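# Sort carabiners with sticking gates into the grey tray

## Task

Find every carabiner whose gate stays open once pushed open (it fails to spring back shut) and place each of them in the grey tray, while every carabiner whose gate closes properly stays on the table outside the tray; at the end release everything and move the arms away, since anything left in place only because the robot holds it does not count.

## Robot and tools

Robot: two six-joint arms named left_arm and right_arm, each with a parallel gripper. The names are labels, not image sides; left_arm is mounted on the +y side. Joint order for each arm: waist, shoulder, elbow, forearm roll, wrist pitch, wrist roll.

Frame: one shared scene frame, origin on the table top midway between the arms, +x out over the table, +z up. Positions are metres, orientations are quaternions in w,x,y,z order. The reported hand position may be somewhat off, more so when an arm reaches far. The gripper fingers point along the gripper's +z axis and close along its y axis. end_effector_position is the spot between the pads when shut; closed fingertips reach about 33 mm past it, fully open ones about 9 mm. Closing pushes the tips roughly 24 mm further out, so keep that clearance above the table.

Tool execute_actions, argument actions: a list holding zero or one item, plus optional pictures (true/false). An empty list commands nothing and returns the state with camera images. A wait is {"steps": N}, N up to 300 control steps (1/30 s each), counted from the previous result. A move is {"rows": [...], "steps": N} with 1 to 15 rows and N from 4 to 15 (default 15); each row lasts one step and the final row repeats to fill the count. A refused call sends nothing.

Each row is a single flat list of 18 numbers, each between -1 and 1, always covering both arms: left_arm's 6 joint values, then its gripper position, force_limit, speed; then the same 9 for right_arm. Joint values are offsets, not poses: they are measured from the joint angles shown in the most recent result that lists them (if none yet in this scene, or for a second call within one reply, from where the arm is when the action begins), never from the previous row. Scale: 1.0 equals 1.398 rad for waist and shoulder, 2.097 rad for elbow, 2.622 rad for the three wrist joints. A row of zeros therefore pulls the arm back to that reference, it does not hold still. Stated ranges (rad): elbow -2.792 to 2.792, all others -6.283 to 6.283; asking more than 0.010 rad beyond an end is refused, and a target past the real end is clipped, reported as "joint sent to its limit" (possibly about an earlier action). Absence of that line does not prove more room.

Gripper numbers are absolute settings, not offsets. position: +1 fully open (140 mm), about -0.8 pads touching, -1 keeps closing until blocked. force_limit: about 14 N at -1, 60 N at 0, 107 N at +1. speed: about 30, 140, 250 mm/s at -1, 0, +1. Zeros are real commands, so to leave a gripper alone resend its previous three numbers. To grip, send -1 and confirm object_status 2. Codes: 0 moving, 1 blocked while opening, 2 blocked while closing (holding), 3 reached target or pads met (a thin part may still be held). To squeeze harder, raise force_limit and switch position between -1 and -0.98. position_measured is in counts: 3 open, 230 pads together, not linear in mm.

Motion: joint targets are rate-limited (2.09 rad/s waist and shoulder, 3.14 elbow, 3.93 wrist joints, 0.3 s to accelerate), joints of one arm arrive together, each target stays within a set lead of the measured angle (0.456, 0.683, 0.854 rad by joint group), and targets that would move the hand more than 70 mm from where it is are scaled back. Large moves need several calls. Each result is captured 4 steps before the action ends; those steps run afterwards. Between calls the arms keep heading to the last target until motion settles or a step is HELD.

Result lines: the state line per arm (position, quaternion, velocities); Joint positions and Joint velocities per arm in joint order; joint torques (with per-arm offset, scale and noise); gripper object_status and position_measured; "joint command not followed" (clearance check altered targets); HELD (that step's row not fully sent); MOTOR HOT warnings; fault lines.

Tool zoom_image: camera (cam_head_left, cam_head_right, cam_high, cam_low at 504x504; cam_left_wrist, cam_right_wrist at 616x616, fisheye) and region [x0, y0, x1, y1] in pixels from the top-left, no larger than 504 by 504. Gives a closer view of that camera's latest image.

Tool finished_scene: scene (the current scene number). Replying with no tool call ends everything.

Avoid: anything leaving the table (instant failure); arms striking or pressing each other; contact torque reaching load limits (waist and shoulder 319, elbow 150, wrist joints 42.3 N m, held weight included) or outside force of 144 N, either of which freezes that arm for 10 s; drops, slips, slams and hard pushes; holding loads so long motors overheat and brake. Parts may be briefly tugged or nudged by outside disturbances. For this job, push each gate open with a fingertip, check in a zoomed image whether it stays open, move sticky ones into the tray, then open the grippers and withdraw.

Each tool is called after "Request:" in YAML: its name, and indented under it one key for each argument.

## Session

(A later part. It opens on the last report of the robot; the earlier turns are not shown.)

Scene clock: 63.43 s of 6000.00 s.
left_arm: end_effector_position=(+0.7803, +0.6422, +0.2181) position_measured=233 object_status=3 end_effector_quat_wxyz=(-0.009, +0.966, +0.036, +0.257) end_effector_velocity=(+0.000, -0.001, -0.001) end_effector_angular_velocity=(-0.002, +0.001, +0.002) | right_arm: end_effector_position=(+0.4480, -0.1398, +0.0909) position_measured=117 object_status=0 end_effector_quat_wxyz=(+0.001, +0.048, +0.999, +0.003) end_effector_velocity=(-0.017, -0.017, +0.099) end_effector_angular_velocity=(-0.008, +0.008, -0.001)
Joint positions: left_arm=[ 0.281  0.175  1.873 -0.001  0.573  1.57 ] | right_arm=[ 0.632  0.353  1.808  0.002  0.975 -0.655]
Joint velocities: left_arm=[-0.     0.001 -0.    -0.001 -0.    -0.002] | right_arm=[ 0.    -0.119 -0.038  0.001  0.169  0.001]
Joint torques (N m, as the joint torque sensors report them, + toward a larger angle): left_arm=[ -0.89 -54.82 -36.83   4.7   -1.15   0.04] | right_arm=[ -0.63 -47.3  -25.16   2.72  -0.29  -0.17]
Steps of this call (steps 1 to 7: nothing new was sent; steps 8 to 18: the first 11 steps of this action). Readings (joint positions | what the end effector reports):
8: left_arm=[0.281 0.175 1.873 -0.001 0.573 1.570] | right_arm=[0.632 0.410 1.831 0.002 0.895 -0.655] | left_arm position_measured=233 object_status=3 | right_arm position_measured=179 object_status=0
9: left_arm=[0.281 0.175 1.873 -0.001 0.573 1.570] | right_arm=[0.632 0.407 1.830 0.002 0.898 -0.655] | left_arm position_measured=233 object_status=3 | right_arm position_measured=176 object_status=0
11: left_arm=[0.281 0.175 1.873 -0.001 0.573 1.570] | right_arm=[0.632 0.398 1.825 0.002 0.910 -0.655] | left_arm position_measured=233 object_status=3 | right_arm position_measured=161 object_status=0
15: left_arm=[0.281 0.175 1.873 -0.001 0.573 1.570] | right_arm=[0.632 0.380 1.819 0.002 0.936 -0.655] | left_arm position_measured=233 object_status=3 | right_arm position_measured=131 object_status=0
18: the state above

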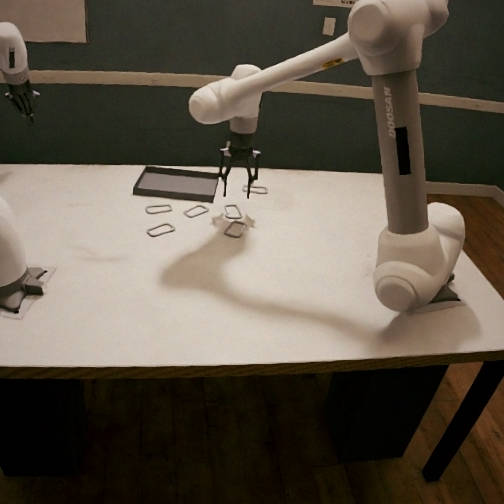

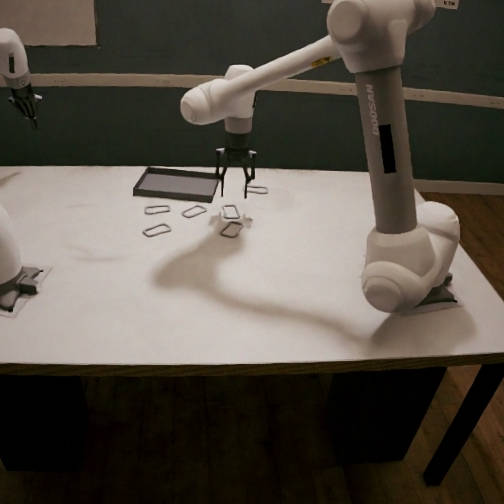

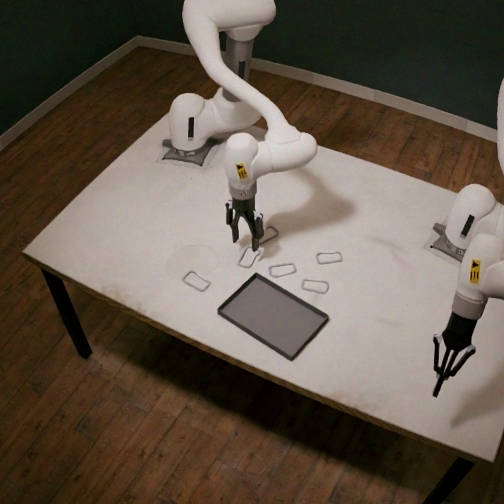

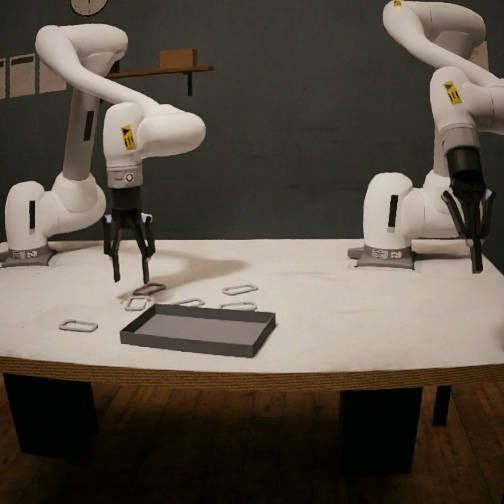

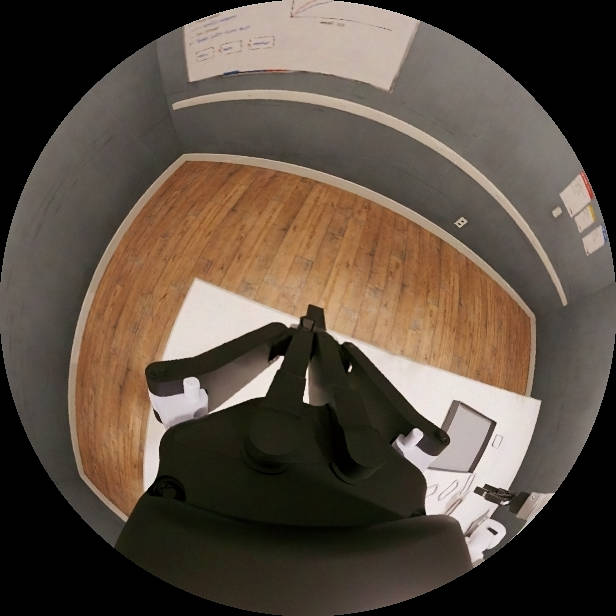

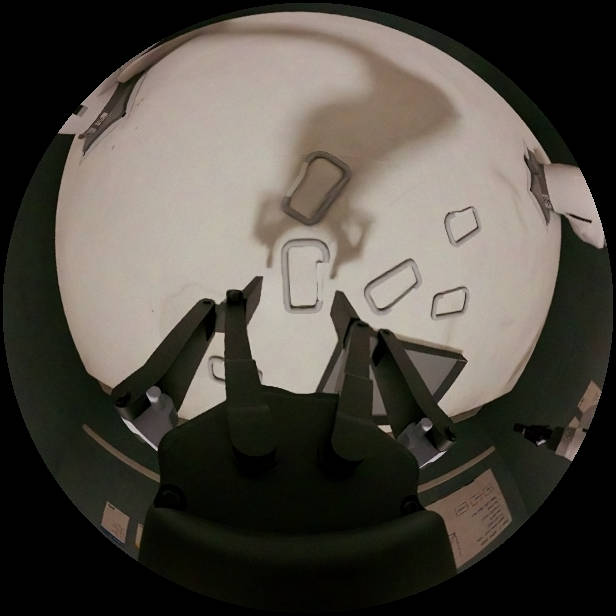

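Request:
execute_actions:
  actions:
    - {"rows":[[0,0,0,0,0,0,-1,0,0.5,0,0.036,0.010,0,-0.025,0,0.1,-0.2,0],[0,0,0,0,0,0,-1,0,0.5,0,0.036,0.010,0,-0.025,0,0.1,-0.2,0],[0,0,0,0,0,0,-1,0,0.5,0,0.036,0.010,0,-0.025,0,0.1,-0.2,0],[0,0,0,0,0,0,-1,0,0.5,0,0.036,0.010,0,-0.025,0,0.1,-0.2,0],[0,0,0,0,0,0,-1,0,0.5,0,0.036,0.010,0,-0.025,0,0.1,-0.2,0],[0,0,0,0,0,0,-1,0,0.5,0,0.036,0.010,0,-0.025,0,0.1,-0.2,0],[0,0,0,0,0,0,-1,0,0.5,0,0.036,0.010,0,-0.025,0,0.1,-0.2,0],[0,0,0,0,0,0,-1,0,0.5,0,0.036,0.010,0,-0.025,0,-0.5,-0.2,0]],"steps":15}

Request:
execute_actions:
  actions:
    - {"steps":8}
  pictures: true

Request:
zoom_image:
  camera: "cam_right_wrist"
  region: [200,180,420,400]

Scene clock: 64.13 s of 6000.00 s.
left_arm: end_effector_position=(+0.7803, +0.6422, +0.2181) position_measured=233 object_status=3 end_effector_quat_wxyz=(-0.009, +0.966, +0.036, +0.257) end_effector_velocity=(-0.000, +0.001, -0.000) end_effector_angular_velocity=(+0.001, +0.000, +0.000) | right_arm: end_effector_position=(+0.4506, -0.1371, +0.0477) position_measured=134 object_status=0 end_effector_quat_wxyz=(-0.000, +0.048, +0.999, +0.001) end_effector_velocity=(+0.000, +0.000, -0.006) end_effector_angular_velocity=(+0.001, -0.001, +0.001)
Joint positions: left_arm=[ 0.281  0.175  1.873 -0.001  0.573  1.57 ] | right_arm=[ 0.632  0.402  1.829  0.002  0.91  -0.655]
Joint velocities: left_arm=[0.002 0.    0.    0.    0.    0.001] | right_arm=[ 0.     0.007  0.003 -0.    -0.011 -0.   ]
Joint torques (N m, as the joint torque sensors report them, + toward a larger angle): left_arm=[ -0.23 -55.4  -36.65   4.78  -1.21  -0.06] | right_arm=[  2.58 -73.88 -30.64   3.66  -0.2   -0.49]
Steps of this call (steps 1 to 4: the last 4 steps of your previous action; steps 5 to 10: the robot went on to your last target; steps 11 to 21: the first 11 steps of this action). Readings (joint positions | what the end effector reports):
11: left_arm=[0.281 0.175 1.873 -0.001 0.573 1.570] | right_arm=[0.632 0.347 1.806 0.002 0.984 -0.655] | left_arm position_measured=233 object_status=3 | right_arm position_measured=117 object_status=3
12: left_arm=[0.281 0.175 1.873 -0.001 0.573 1.570] | right_arm=[0.632 0.349 1.807 0.002 0.980 -0.655] | left_arm position_measured=233 object_status=3 | right_arm position_measured=117 object_status=3
14: left_arm=[0.281 0.175 1.873 -0.001 0.573 1.570] | right_arm=[0.632 0.374 1.817 0.002 0.947 -0.655] | left_arm position_measured=233 object_status=3 | right_arm position_measured=117 object_status=3
18: left_arm=[0.281 0.175 1.873 -0.001 0.573 1.570] | right_arm=[0.632 0.401 1.828 0.002 0.913 -0.655] | left_arm position_measured=233 object_status=3 | right_arm position_measured=117 object_status=0
21: the state above

Scene clock: 64.40 s of 6000.00 s.
left_arm: end_effector_position=(+0.7803, +0.6422, +0.2181) position_measured=233 object_status=3 end_effector_quat_wxyz=(-0.009, +0.966, +0.036, +0.257) end_effector_velocity=(+0.000, -0.001, -0.001) end_effector_angular_velocity=(-0.002, +0.002, +0.001) | right_arm: end_effector_position=(+0.4505, -0.1371, +0.0471) position_measured=192 object_status=0 end_effector_quat_wxyz=(-0.000, +0.048, +0.999, +0.001) end_effector_velocity=(+0.000, -0.001, -0.002) end_effector_angular_velocity=(-0.002, +0.002, +0.000)
Joint positions: left_arm=[ 0.281  0.175  1.873 -0.001  0.573  1.57 ] | right_arm=[ 0.632  0.403  1.829  0.002  0.909 -0.655]
Joint velocities: left_arm=[-0.001  0.002  0.    -0.001 -0.    -0.002] | right_arm=[-0.001  0.003  0.    -0.    -0.    -0.001]
Joint torques (N m, as the joint torque sensors report them, + toward a larger angle): left_arm=[ -0.03 -54.72 -36.53   4.74  -1.16   0.06] | right_arm=[  4.85 -73.46 -31.09   3.66  -0.03  -0.17]
Kept back: nothing.
Steps of this call (steps 1 to 4: the last 4 steps of your previous action; steps 5 to 8: the robot went on to your last target). Readings (joint positions | what the end effector reports):
1: left_arm=[0.281 0.175 1.873 -0.001 0.573 1.570] | right_arm=[0.632 0.402 1.829 0.002 0.910 -0.655] | left_arm position_measured=233 object_status=3 | right_arm position_measured=142 object_status=0
2: left_arm=[0.281 0.175 1.873 -0.001 0.573 1.570] | right_arm=[0.632 0.403 1.829 0.002 0.910 -0.655] | left_arm position_measured=233 object_status=3 | right_arm position_measured=150 object_status=0
4: left_arm=[0.281 0.175 1.873 -0.001 0.573 1.570] | right_arm=[0.632 0.403 1.829 0.002 0.909 -0.655] | left_arm position_measured=233 object_status=3 | right_arm position_measured=165 object_status=0
8: the state above

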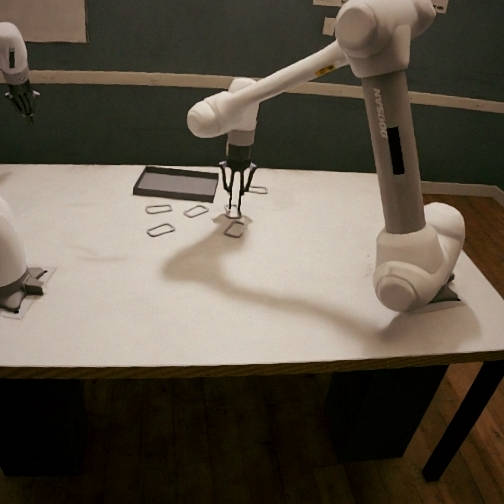

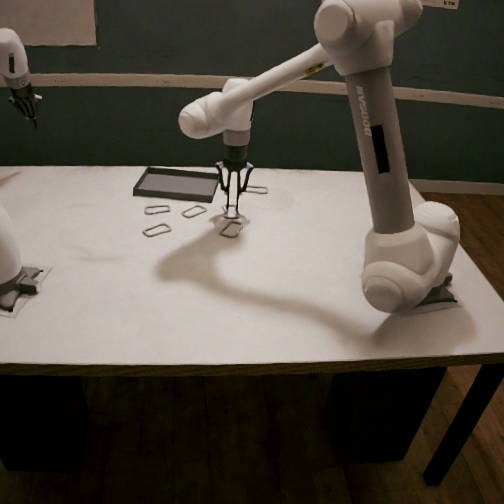

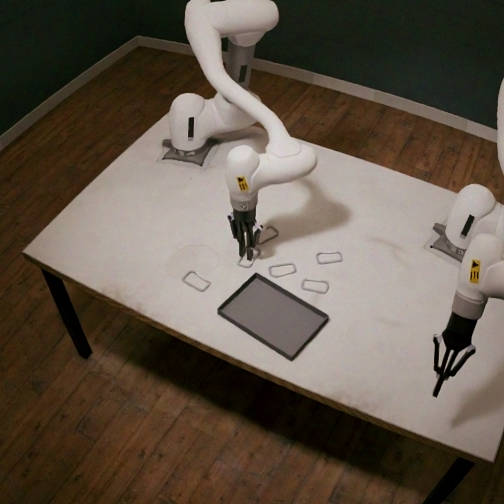

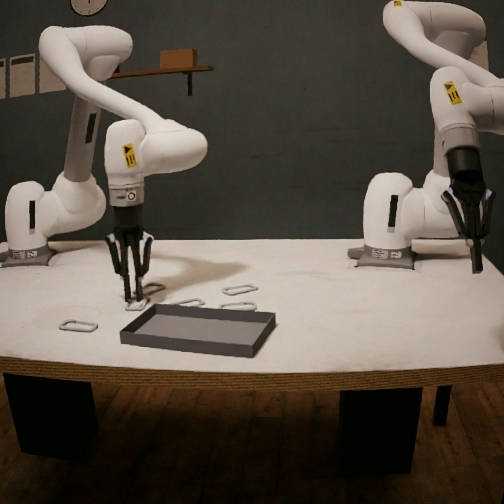

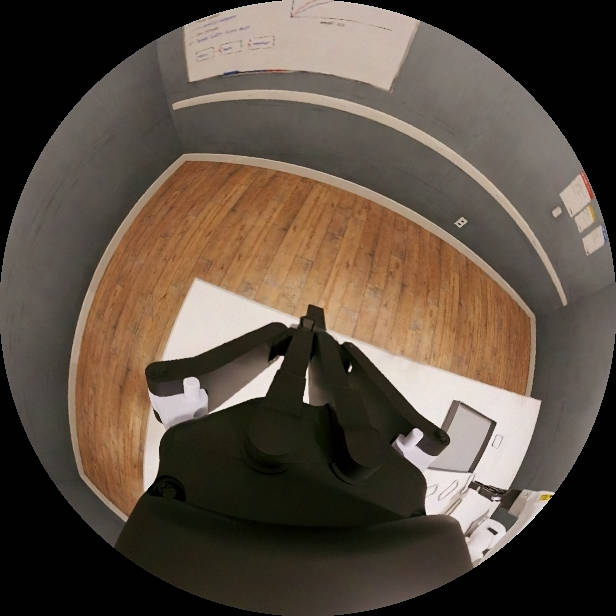

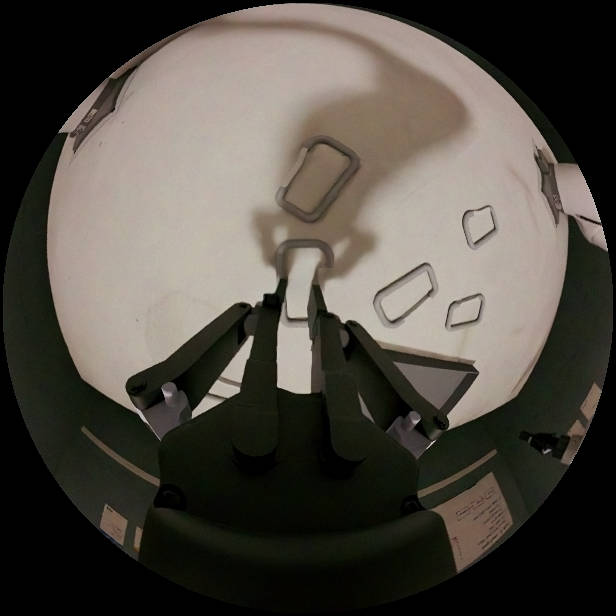

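Region (200, 180, 420, 400) of cam_right_wrist's 616x616 image, scaled by 2.291, with more detail than that image has.

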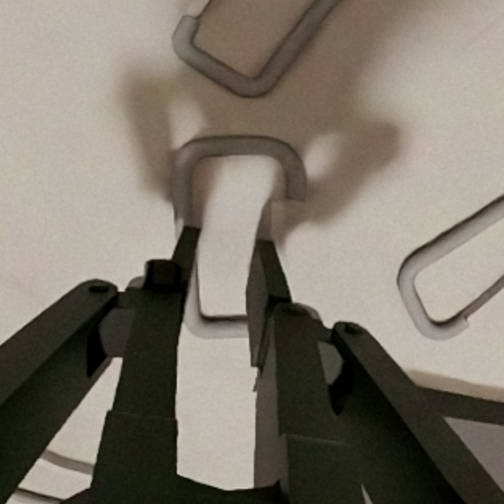

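Request:
execute_actions:
  actions:
    - {"rows":[[0,0,0,0,0,0,-1,0,0.5,0,0,0,0,0,0,0.1,-0.2,0.5],[0,0,0,0,0,0,-1,0,0.5,0,0,0,0,0,0,0.1,-0.2,0.5],[0,0,0,0,0,0,-1,0,0.5,0,0,0,0,0,0,0.1,-0.2,0.5],[0,0,0,0,0,0,-1,0,0.5,0,0,0,0,0,0,0.1,-0.2,0.5],[0,0,0,0,0,0,-1,0,0.5,0,0,0,0,0,0,0.1,-0.2,0.5],[0,0,0,0,0,0,-1,0,0.5,0,0,0,0,0,0,0.1,-0.2,0.5],[0,0,0,0,0,0,-1,0,0.5,0,0.004,0.002,0,-0.0036,0,0.1,-0.2,0.5],[0,0,0,0,0,0,-1,0,0.5,0,0.004,0.002,0,-0.0036,0,0.1,-0.2,0.5],[0,0,0,0,0,0,-1,0,0.5,0,0.004,0.002,0,-0.0036,0,0.1,-0.2,0.5],[0,0,0,0,0,0,-1,0,0.5,0,0.004,0.002,0,-0.0036,0,0.1,-0.2,0.5],[0,0,0,0,0,0,-1,0,0.5,0,0.004,0.002,0,-0.0036,0,-0.5,-0.2,0]],"steps":15}

Request:
execute_actions:
  actions:
    - {"steps":12}
  pictures: true

Request:
zoom_image:
  camera: "cam_right_wrist"
  region: [200,180,420,400]

Scene clock: 65.10 s of 6000.00 s.
left_arm: end_effector_position=(+0.7803, +0.6422, +0.2181) position_measured=233 object_status=3 end_effector_quat_wxyz=(-0.009, +0.966, +0.036, +0.257) end_effector_velocity=(+0.000, -0.000, -0.001) end_effector_angular_velocity=(+0.000, +0.001, -0.001) | right_arm: end_effector_position=(+0.4503, -0.1373, +0.0424) position_measured=117 object_status=0 end_effector_quat_wxyz=(-0.001, +0.048, +0.999, +0.000) end_effector_velocity=(+0.000, +0.000, -0.012) end_effector_angular_velocity=(+0.002, -0.002, +0.002)
Joint positions: left_arm=[ 0.281  0.175  1.873 -0.001  0.573  1.57 ] | right_arm=[ 0.632  0.407  1.833  0.002  0.902 -0.655]
Joint velocities: left_arm=[-0.     0.001  0.     0.     0.     0.   ] | right_arm=[ 0.     0.012  0.009  0.    -0.024 -0.002]
Joint torques (N m, as the joint torque sensors report them, + toward a larger angle): left_arm=[ -0.18 -54.81 -36.47   4.68  -1.13  -0.03] | right_arm=[  4.24 -79.54 -32.63   3.56  -0.19  -0.19]
Steps of this call (steps 1 to 10: the robot went on to your last target; steps 11 to 21: the first 11 steps of this action). Readings (joint positions | what the end effector reports):
11: left_arm=[0.281 0.175 1.873 -0.001 0.573 1.570] | right_arm=[0.632 0.403 1.829 0.002 0.909 -0.655] | left_arm position_measured=233 object_status=3 | right_arm position_measured=192 object_status=0
12: left_arm=[0.281 0.175 1.873 -0.001 0.573 1.570] | right_arm=[0.632 0.403 1.829 0.002 0.909 -0.655] | left_arm position_measured=233 object_status=3 | right_arm position_measured=188 object_status=0
14: left_arm=[0.281 0.175 1.873 -0.001 0.573 1.570] | right_arm=[0.632 0.403 1.829 0.002 0.909 -0.655] | left_arm position_measured=233 object_status=3 | right_arm position_measured=167 object_status=0
18: left_arm=[0.281 0.175 1.873 -0.001 0.573 1.570] | right_arm=[0.632 0.404 1.830 0.002 0.907 -0.655] | left_arm position_measured=233 object_status=3 | right_arm position_measured=125 object_status=0
21: the state above

Scene clock: 65.50 s of 6000.00 s.
left_arm: end_effector_position=(+0.7803, +0.6422, +0.2181) position_measured=233 object_status=3 end_effector_quat_wxyz=(-0.009, +0.966, +0.036, +0.257) end_effector_velocity=(-0.000, +0.001, -0.001) end_effector_angular_velocity=(+0.001, +0.001, +0.000) | right_arm: end_effector_position=(+0.4503, -0.1373, +0.0415) position_measured=192 object_status=0 end_effector_quat_wxyz=(-0.001, +0.048, +0.999, +0.000) end_effector_velocity=(-0.000, -0.001, -0.001) end_effector_angular_velocity=(-0.001, +0.001, -0.001)
Joint positions: left_arm=[ 0.281  0.175  1.873 -0.001  0.573  1.57 ] | right_arm=[ 0.632  0.408  1.833  0.002  0.9   -0.655]
Joint velocities: left_arm=[0.001 0.001 0.    0.001 0.    0.   ] | right_arm=[-0.     0.001  0.001  0.     0.     0.   ]
Joint torques (N m, as the joint torque sensors report them, + toward a larger angle): left_arm=[  0.25 -55.69 -36.37   4.77  -1.06  -0.02] | right_arm=[  9.12 -45.3  -18.63   5.76  -4.06  -0.24]
Kept back: nothing.
Steps of this call (steps 1 to 4: the last 4 steps of your previous action; steps 5 to 12: the robot went on to your last target). Readings (joint positions | what the end effector reports):
1: left_arm=[0.281 0.175 1.873 -0.001 0.573 1.570] | right_arm=[0.632 0.408 1.833 0.002 0.901 -0.655] | left_arm position_measured=233 object_status=3 | right_arm position_measured=119 object_status=0
2: left_arm=[0.281 0.175 1.873 -0.001 0.573 1.570] | right_arm=[0.632 0.408 1.833 0.002 0.901 -0.655] | left_arm position_measured=233 object_status=3 | right_arm position_measured=127 object_status=0
4: left_arm=[0.281 0.175 1.873 -0.001 0.573 1.570] | right_arm=[0.632 0.408 1.833 0.002 0.900 -0.655] | left_arm position_measured=233 object_status=3 | right_arm position_measured=142 object_status=0
8: left_arm=[0.281 0.175 1.873 -0.001 0.573 1.570] | right_arm=[0.632 0.408 1.833 0.002 0.900 -0.655] | left_arm position_measured=233 object_status=3 | right_arm position_measured=172 object_status=0
12: the state above

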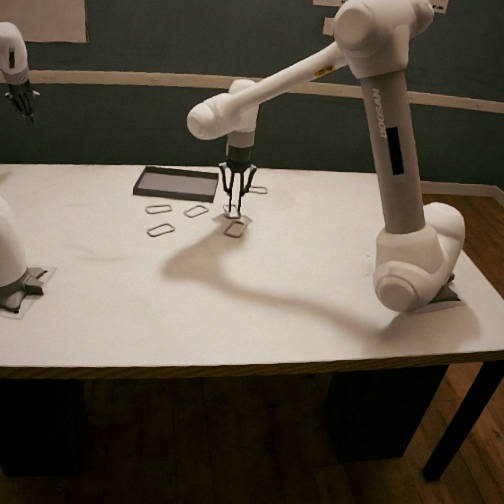

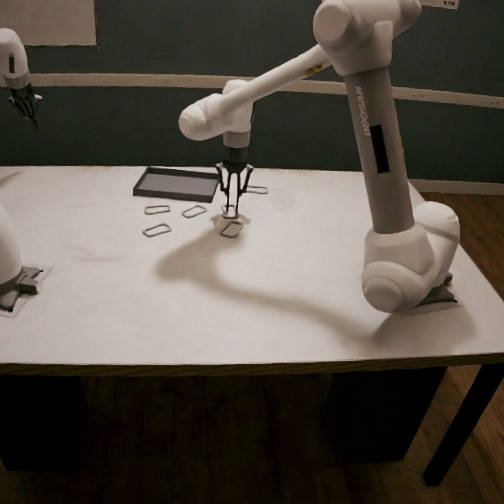

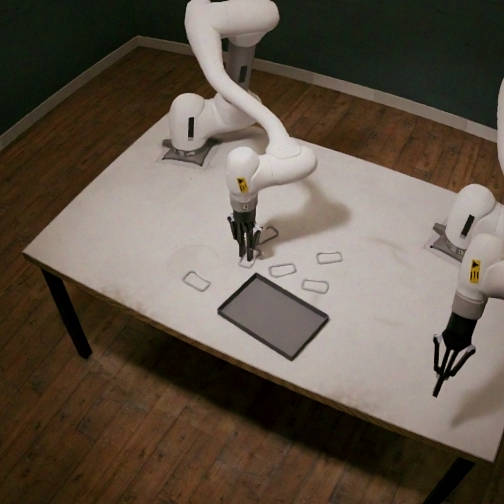

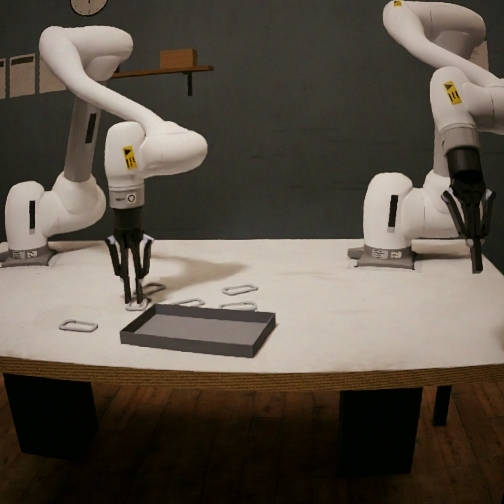

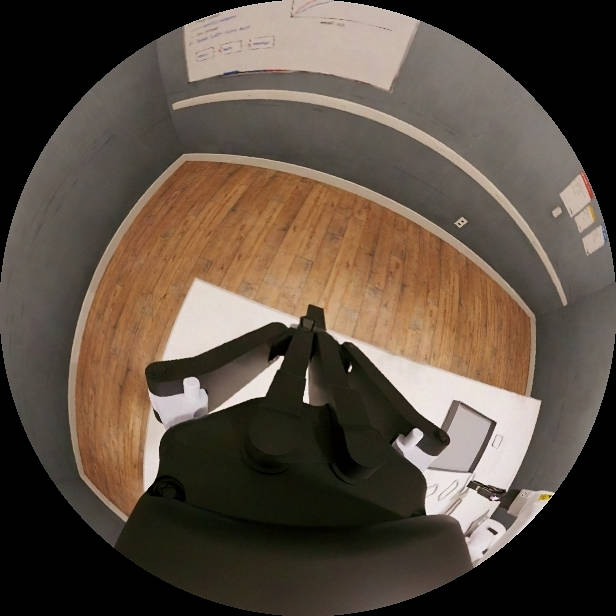

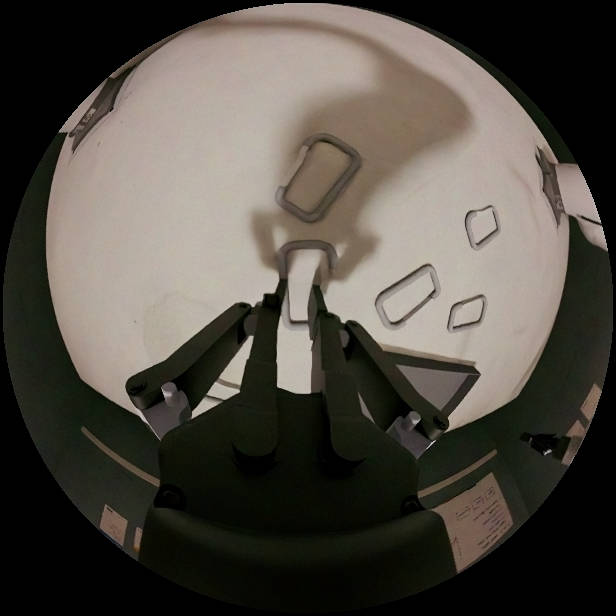

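Region (200, 180, 420, 400) of cam_right_wrist's 616x616 image, scaled by 2.291, with more detail than that image has.

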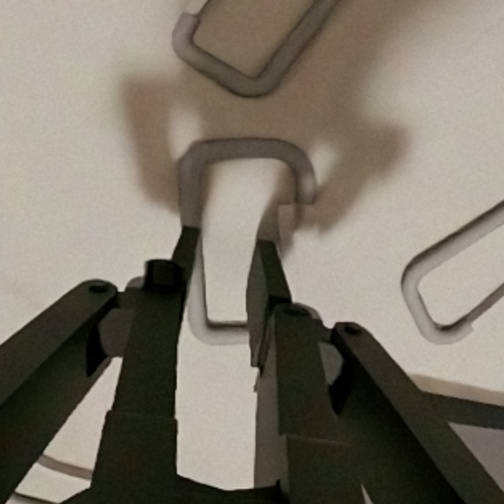

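Request:
execute_actions:
  actions:
    - {"rows":[[0,0,0,0,0,0,-1,0,0.5,0,-0.007,-0.003,0,0.006,0,0.1,-0.2,0.5],[0,0,0,0,0,0,-1,0,0.5,0,-0.007,-0.003,0,0.006,0,0.1,-0.2,0.5],[0,0,0,0,0,0,-1,0,0.5,0,-0.007,-0.003,0,0.006,0,0.1,-0.2,0.5],[0,0,0,0,0,0,-1,0,0.5,0,-0.007,-0.003,0,0.006,0,0.1,-0.2,0.5],[0,0,0,0,0,0,-1,0,0.5,0.010,-0.015,0.004,0,0.005,0.005,0.1,-0.2,0.5]],"steps":15}

Request:
execute_actions:
  actions:
    - {"steps":4}
  pictures: true

Request:
zoom_image:
  camera: "cam_right_wrist"
  region: [200,180,420,400]

Scene clock: 66.07 s of 6000.00 s.
left_arm: end_effector_position=(+0.7803, +0.6422, +0.2181) position_measured=233 object_status=3 end_effector_quat_wxyz=(-0.009, +0.966, +0.036, +0.257) end_effector_velocity=(+0.000, -0.000, +0.000) end_effector_angular_velocity=(-0.000, -0.001, -0.000) | right_arm: end_effector_position=(+0.4386, -0.1371, +0.0519) position_measured=117 object_status=0 end_effector_quat_wxyz=(-0.001, +0.048, +0.999, +0.000) end_effector_velocity=(-0.012, -0.001, +0.002) end_effector_angular_velocity=(-0.002, +0.002, -0.001)
Joint positions: left_arm=[ 0.281  0.175  1.873 -0.001  0.573  1.57 ] | right_arm=[ 0.644  0.388  1.841  0.002  0.913 -0.643]
Joint velocities: left_arm=[-0.    -0.001 -0.    -0.    -0.    -0.   ] | right_arm=[ 0.013 -0.011  0.014 -0.001  0.     0.014]
Joint torques (N m, as the joint torque sensors report them, + toward a larger angle): left_arm=[ -0.32 -54.73 -36.43   4.67  -1.04  -0.02] | right_arm=[  2.26 -72.56 -32.02   3.79  -0.32   0.2 ]
Steps of this call (steps 1 to 6: the robot went on to your last target; steps 7 to 17: the first 11 steps of this action). Readings (joint positions | what the end effector reports):
7: left_arm=[0.281 0.175 1.873 -0.001 0.573 1.570] | right_arm=[0.632 0.408 1.833 0.002 0.900 -0.655] | left_arm position_measured=233 object_status=3 | right_arm position_measured=192 object_status=0
8: left_arm=[0.281 0.175 1.873 -0.001 0.573 1.570] | right_arm=[0.632 0.407 1.833 0.002 0.903 -0.655] | left_arm position_measured=233 object_status=3 | right_arm position_measured=188 object_status=0
10: left_arm=[0.281 0.175 1.873 -0.001 0.573 1.570] | right_arm=[0.632 0.402 1.829 0.002 0.911 -0.655] | left_arm position_measured=233 object_status=3 | right_arm position_measured=167 object_status=0
14: left_arm=[0.281 0.175 1.873 -0.001 0.573 1.570] | right_arm=[0.641 0.391 1.837 0.002 0.913 -0.646] | left_arm position_measured=233 object_status=3 | right_arm position_measured=125 object_status=0
17: the state above

Scene clock: 66.20 s of 6000.00 s.
left_arm: end_effector_position=(+0.7803, +0.6422, +0.2181) position_measured=233 object_status=3 end_effector_quat_wxyz=(-0.009, +0.966, +0.036, +0.257) end_effector_velocity=(-0.000, +0.001, +0.000) end_effector_angular_velocity=(+0.000, -0.000, +0.001) | right_arm: end_effector_position=(+0.4378, -0.1371, +0.0520) position_measured=117 object_status=3 end_effector_quat_wxyz=(-0.001, +0.048, +0.999, +0.000) end_effector_velocity=(-0.002, +0.000, -0.000) end_effector_angular_velocity=(-0.001, +0.000, -0.002)
Joint positions: left_arm=[ 0.281  0.175  1.873 -0.001  0.573  1.57 ] | right_arm=[ 0.645  0.388  1.842  0.002  0.913 -0.642]
Joint velocities: left_arm=[ 0.001  0.    -0.     0.001  0.    -0.001] | right_arm=[ 0.002 -0.001  0.002  0.    -0.     0.004]
Joint torques (N m, as the joint torque sensors report them, + toward a larger angle): left_arm=[  0.1  -55.29 -36.74   4.74  -1.09   0.01] | right_arm=[  3.07 -74.58 -31.65   3.77  -0.03  -0.34]
Kept back: nothing.
Steps of this call (steps 1 to 4: the last 4 steps of your previous action). Readings (joint positions | what the end effector reports):
1: left_arm=[0.281 0.175 1.873 -0.001 0.573 1.570] | right_arm=[0.645 0.388 1.841 0.002 0.913 -0.643] | left_arm position_measured=233 object_status=3 | right_arm position_measured=117 object_status=0
2: left_arm=[0.281 0.175 1.873 -0.001 0.573 1.570] | right_arm=[0.645 0.388 1.841 0.002 0.913 -0.642] | left_arm position_measured=233 object_status=3 | right_arm position_measured=117 object_status=0
4: the state above

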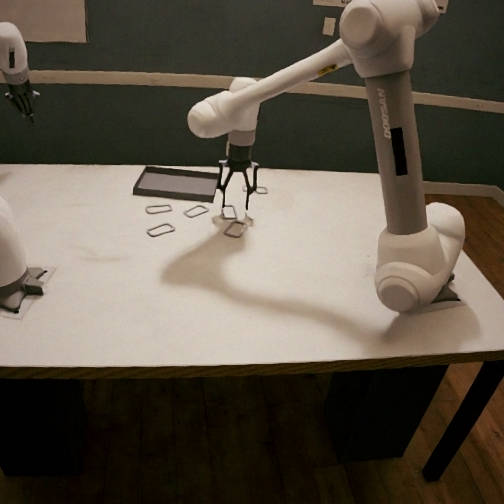

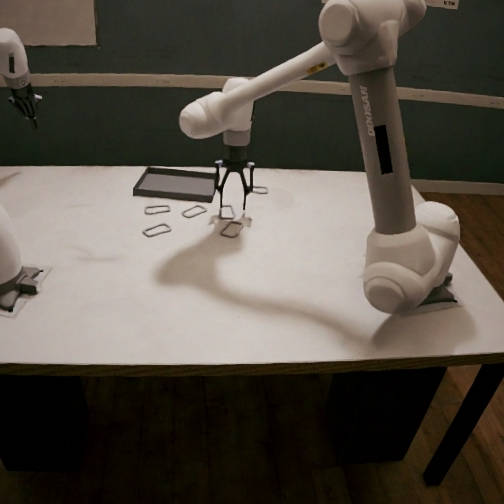

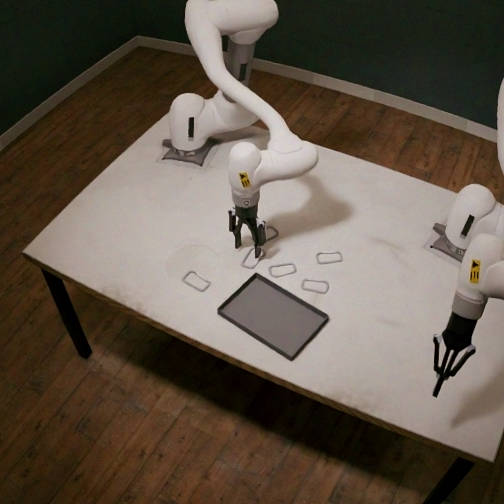

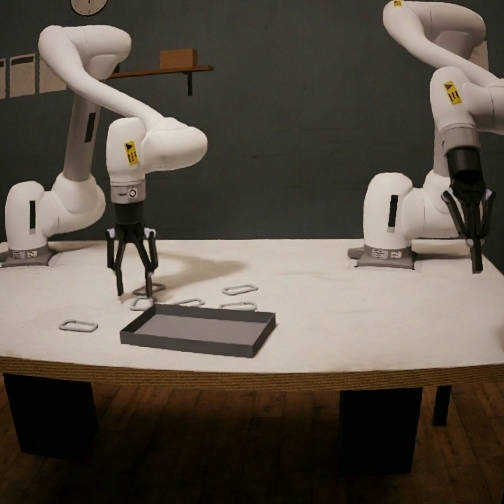

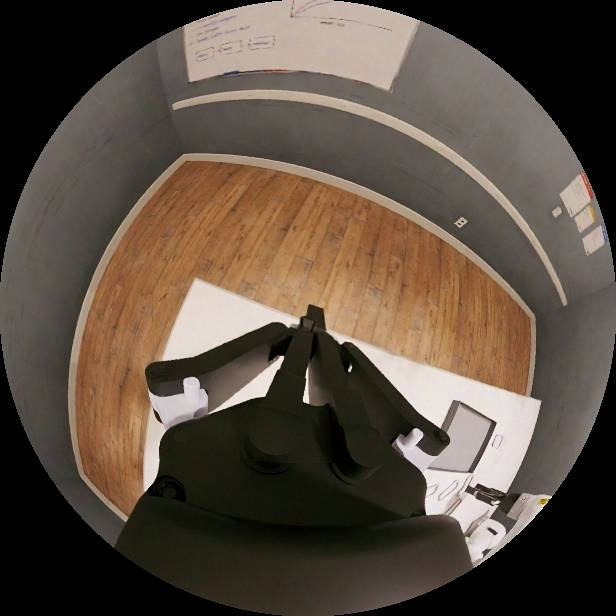

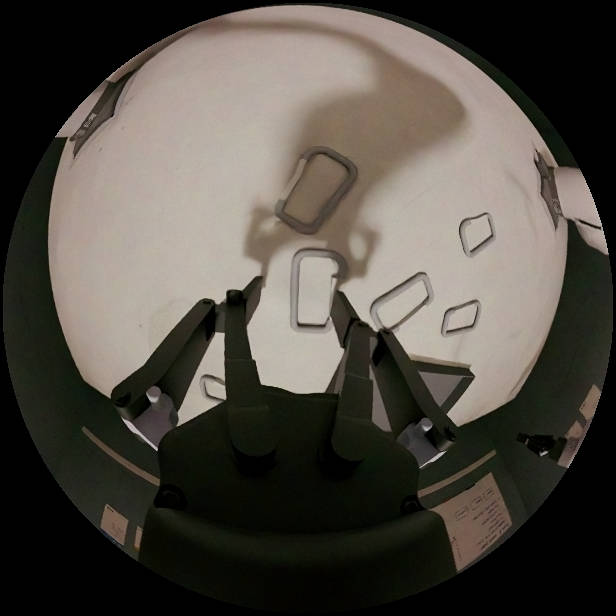

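Region (200, 180, 420, 400) of cam_right_wrist's 616x616 image, scaled by 2.291, with more detail than that image has.

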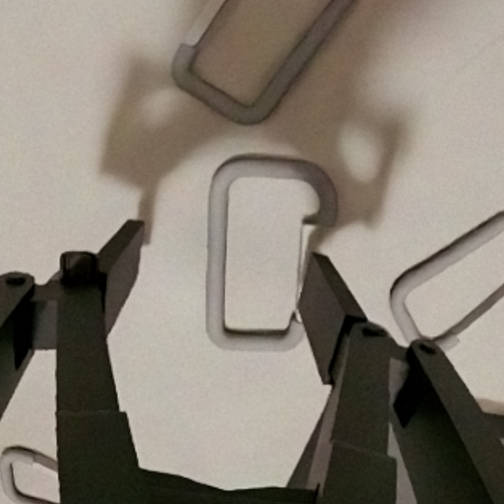

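Request:
execute_actions:
  actions:
    - {"rows":[[0,0,0,0,0,0,-1,0,0.5,0.009,0.011,-0.0103,0,0.0025,0.0048,0.1,-0.2,0.5],[0,0,0,0,0,0,-1,0,0.5,0.009,0.011,-0.0103,0,0.0025,0.0048,0.1,-0.2,0.5],[0,0,0,0,0,0,-1,0,0.5,0.009,0.011,-0.0103,0,0.0025,0.0048,0.1,-0.2,0.5],[0,0,0,0,0,0,-1,0,0.5,0.009,0.011,-0.0103,0,0.0025,0.0048,0.1,-0.2,0.5],[0,0,0,0,0,0,-1,0,0.5,0.009,0.011,-0.0103,0,0.0025,0.0048,0.1,-0.2,0.5],[0,0,0,0,0,0,-1,0,0.5,0.009,0.0184,-0.0072,0,-0.004,0.0048,0.1,-0.2,0.5]],"steps":15}

Request:
execute_actions:
  actions:
    - {"steps":4}
  pictures: true

Request:
zoom_image:
  camera: "cam_right_wrist"
  region: [200,180,420,400]

Scene clock: 66.87 s of 6000.00 s.
left_arm: end_effector_position=(+0.7803, +0.6422, +0.2181) position_measured=233 object_status=3 end_effector_quat_wxyz=(-0.009, +0.966, +0.036, +0.257) end_effector_velocity=(+0.000, -0.000, -0.001) end_effector_angular_velocity=(+0.000, +0.001, -0.000) | right_arm: end_effector_position=(+0.4385, -0.1236, +0.0422) position_measured=117 object_status=3 end_effector_quat_wxyz=(-0.001, +0.048, +0.999, +0.000) end_effector_velocity=(+0.000, +0.002, -0.017) end_effector_angular_velocity=(-0.000, -0.000, +0.001)
Joint positions: left_arm=[ 0.281  0.175  1.873 -0.001  0.573  1.57 ] | right_arm=[ 0.658  0.412  1.826  0.002  0.905 -0.63 ]
Joint velocities: left_arm=[-0.     0.002 -0.     0.    -0.    -0.   ] | right_arm=[ 0.002  0.02   0.007 -0.    -0.027  0.002]
Joint torques (N m, as the joint torque sensors report them, + toward a larger angle): left_arm=[  0.2  -54.85 -36.36   4.76  -1.11   0.01] | right_arm=[  5.47 -80.96 -31.91   3.58  -0.24  -0.56]
Steps of this call (steps 1 to 9: the robot went on to your last target; steps 10 to 20: the first 11 steps of this action). Readings (joint positions | what the end effector reports):
10: left_arm=[0.281 0.175 1.873 -0.001 0.573 1.570] | right_arm=[0.646 0.387 1.842 0.002 0.913 -0.642] | left_arm position_measured=233 object_status=3 | right_arm position_measured=117 object_status=3
11: left_arm=[0.281 0.175 1.873 -0.001 0.573 1.570] | right_arm=[0.648 0.390 1.838 0.002 0.914 -0.640] | left_arm position_measured=233 object_status=3 | right_arm position_measured=117 object_status=3
13: left_arm=[0.281 0.175 1.873 -0.001 0.573 1.570] | right_arm=[0.654 0.398 1.827 0.002 0.917 -0.633] | left_arm position_measured=233 object_status=3 | right_arm position_measured=117 object_status=3
17: left_arm=[0.281 0.175 1.873 -0.001 0.573 1.570] | right_arm=[0.657 0.407 1.824 0.002 0.911 -0.630] | left_arm position_measured=233 object_status=3 | right_arm position_measured=117 object_status=3
20: the state above

Scene clock: 67.00 s of 6000.00 s.
left_arm: end_effector_position=(+0.7803, +0.6422, +0.2181) position_measured=233 object_status=3 end_effector_quat_wxyz=(-0.009, +0.966, +0.036, +0.257) end_effector_velocity=(-0.000, +0.001, +0.002) end_effector_angular_velocity=(-0.000, -0.002, +0.001) | right_arm: end_effector_position=(+0.4385, -0.1235, +0.0413) position_measured=117 object_status=3 end_effector_quat_wxyz=(-0.001, +0.048, +0.999, +0.000) end_effector_velocity=(-0.000, +0.000, -0.003) end_effector_angular_velocity=(-0.001, +0.001, -0.000)
Joint positions: left_arm=[ 0.281  0.175  1.873 -0.001  0.573  1.57 ] | right_arm=[ 0.658  0.413  1.826  0.002  0.903 -0.629]
Joint velocities: left_arm=[ 0.001 -0.002 -0.    -0.001 -0.     0.001] | right_arm=[ 0.     0.004  0.001  0.    -0.004  0.   ]
Joint torques (N m, as the joint torque sensors report them, + toward a larger angle): left_arm=[ -0.73 -54.84 -36.99   4.74  -1.13  -0.1 ] | right_arm=[  2.58 -75.38 -30.76   3.74  -0.39  -0.41]
Kept back: nothing.
Steps of this call (steps 1 to 4: the last 4 steps of your previous action). Readings (joint positions | what the end effector reports):
1: left_arm=[0.281 0.175 1.873 -0.001 0.573 1.570] | right_arm=[0.658 0.412 1.826 0.002 0.904 -0.630] | left_arm position_measured=233 object_status=3 | right_arm position_measured=117 object_status=3
2: left_arm=[0.281 0.175 1.873 -0.001 0.573 1.570] | right_arm=[0.658 0.413 1.826 0.002 0.903 -0.630] | left_arm position_measured=233 object_status=3 | right_arm position_measured=117 object_status=3
4: the state above

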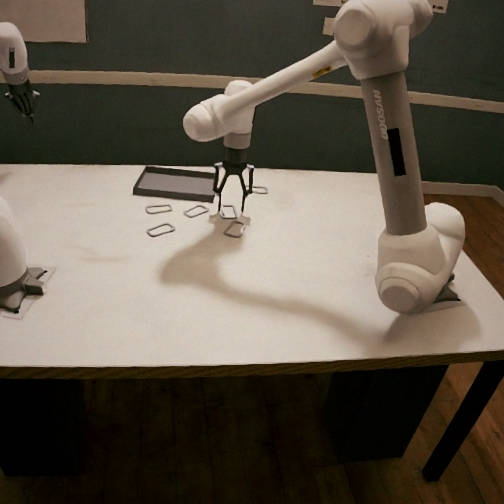

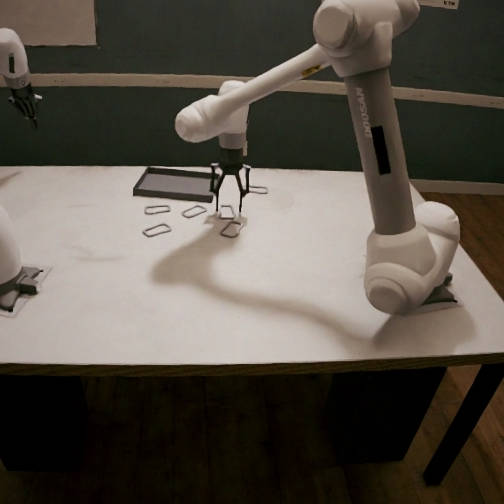

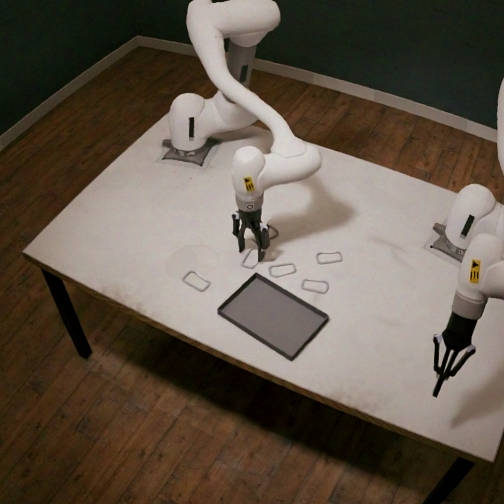

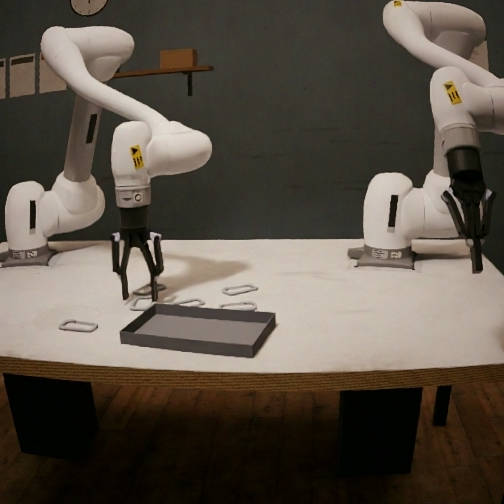

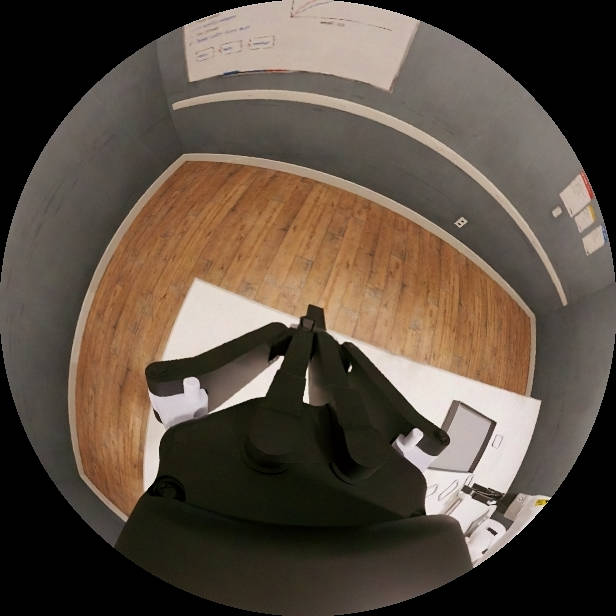

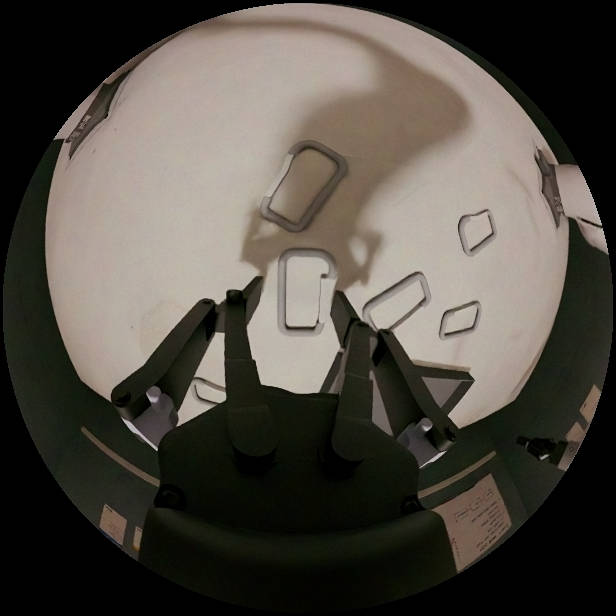

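Region (200, 180, 420, 400) of cam_right_wrist's 616x616 image, scaled by 2.291, with more detail than that image has.

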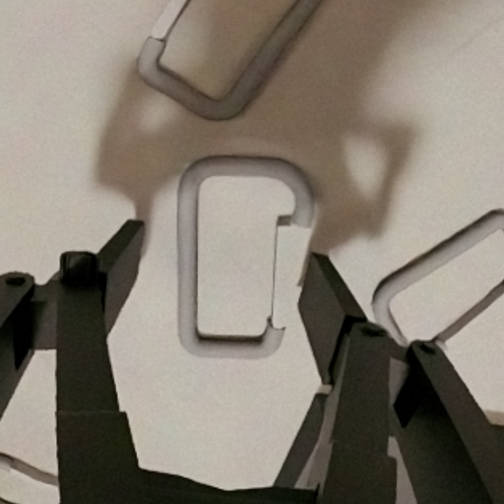

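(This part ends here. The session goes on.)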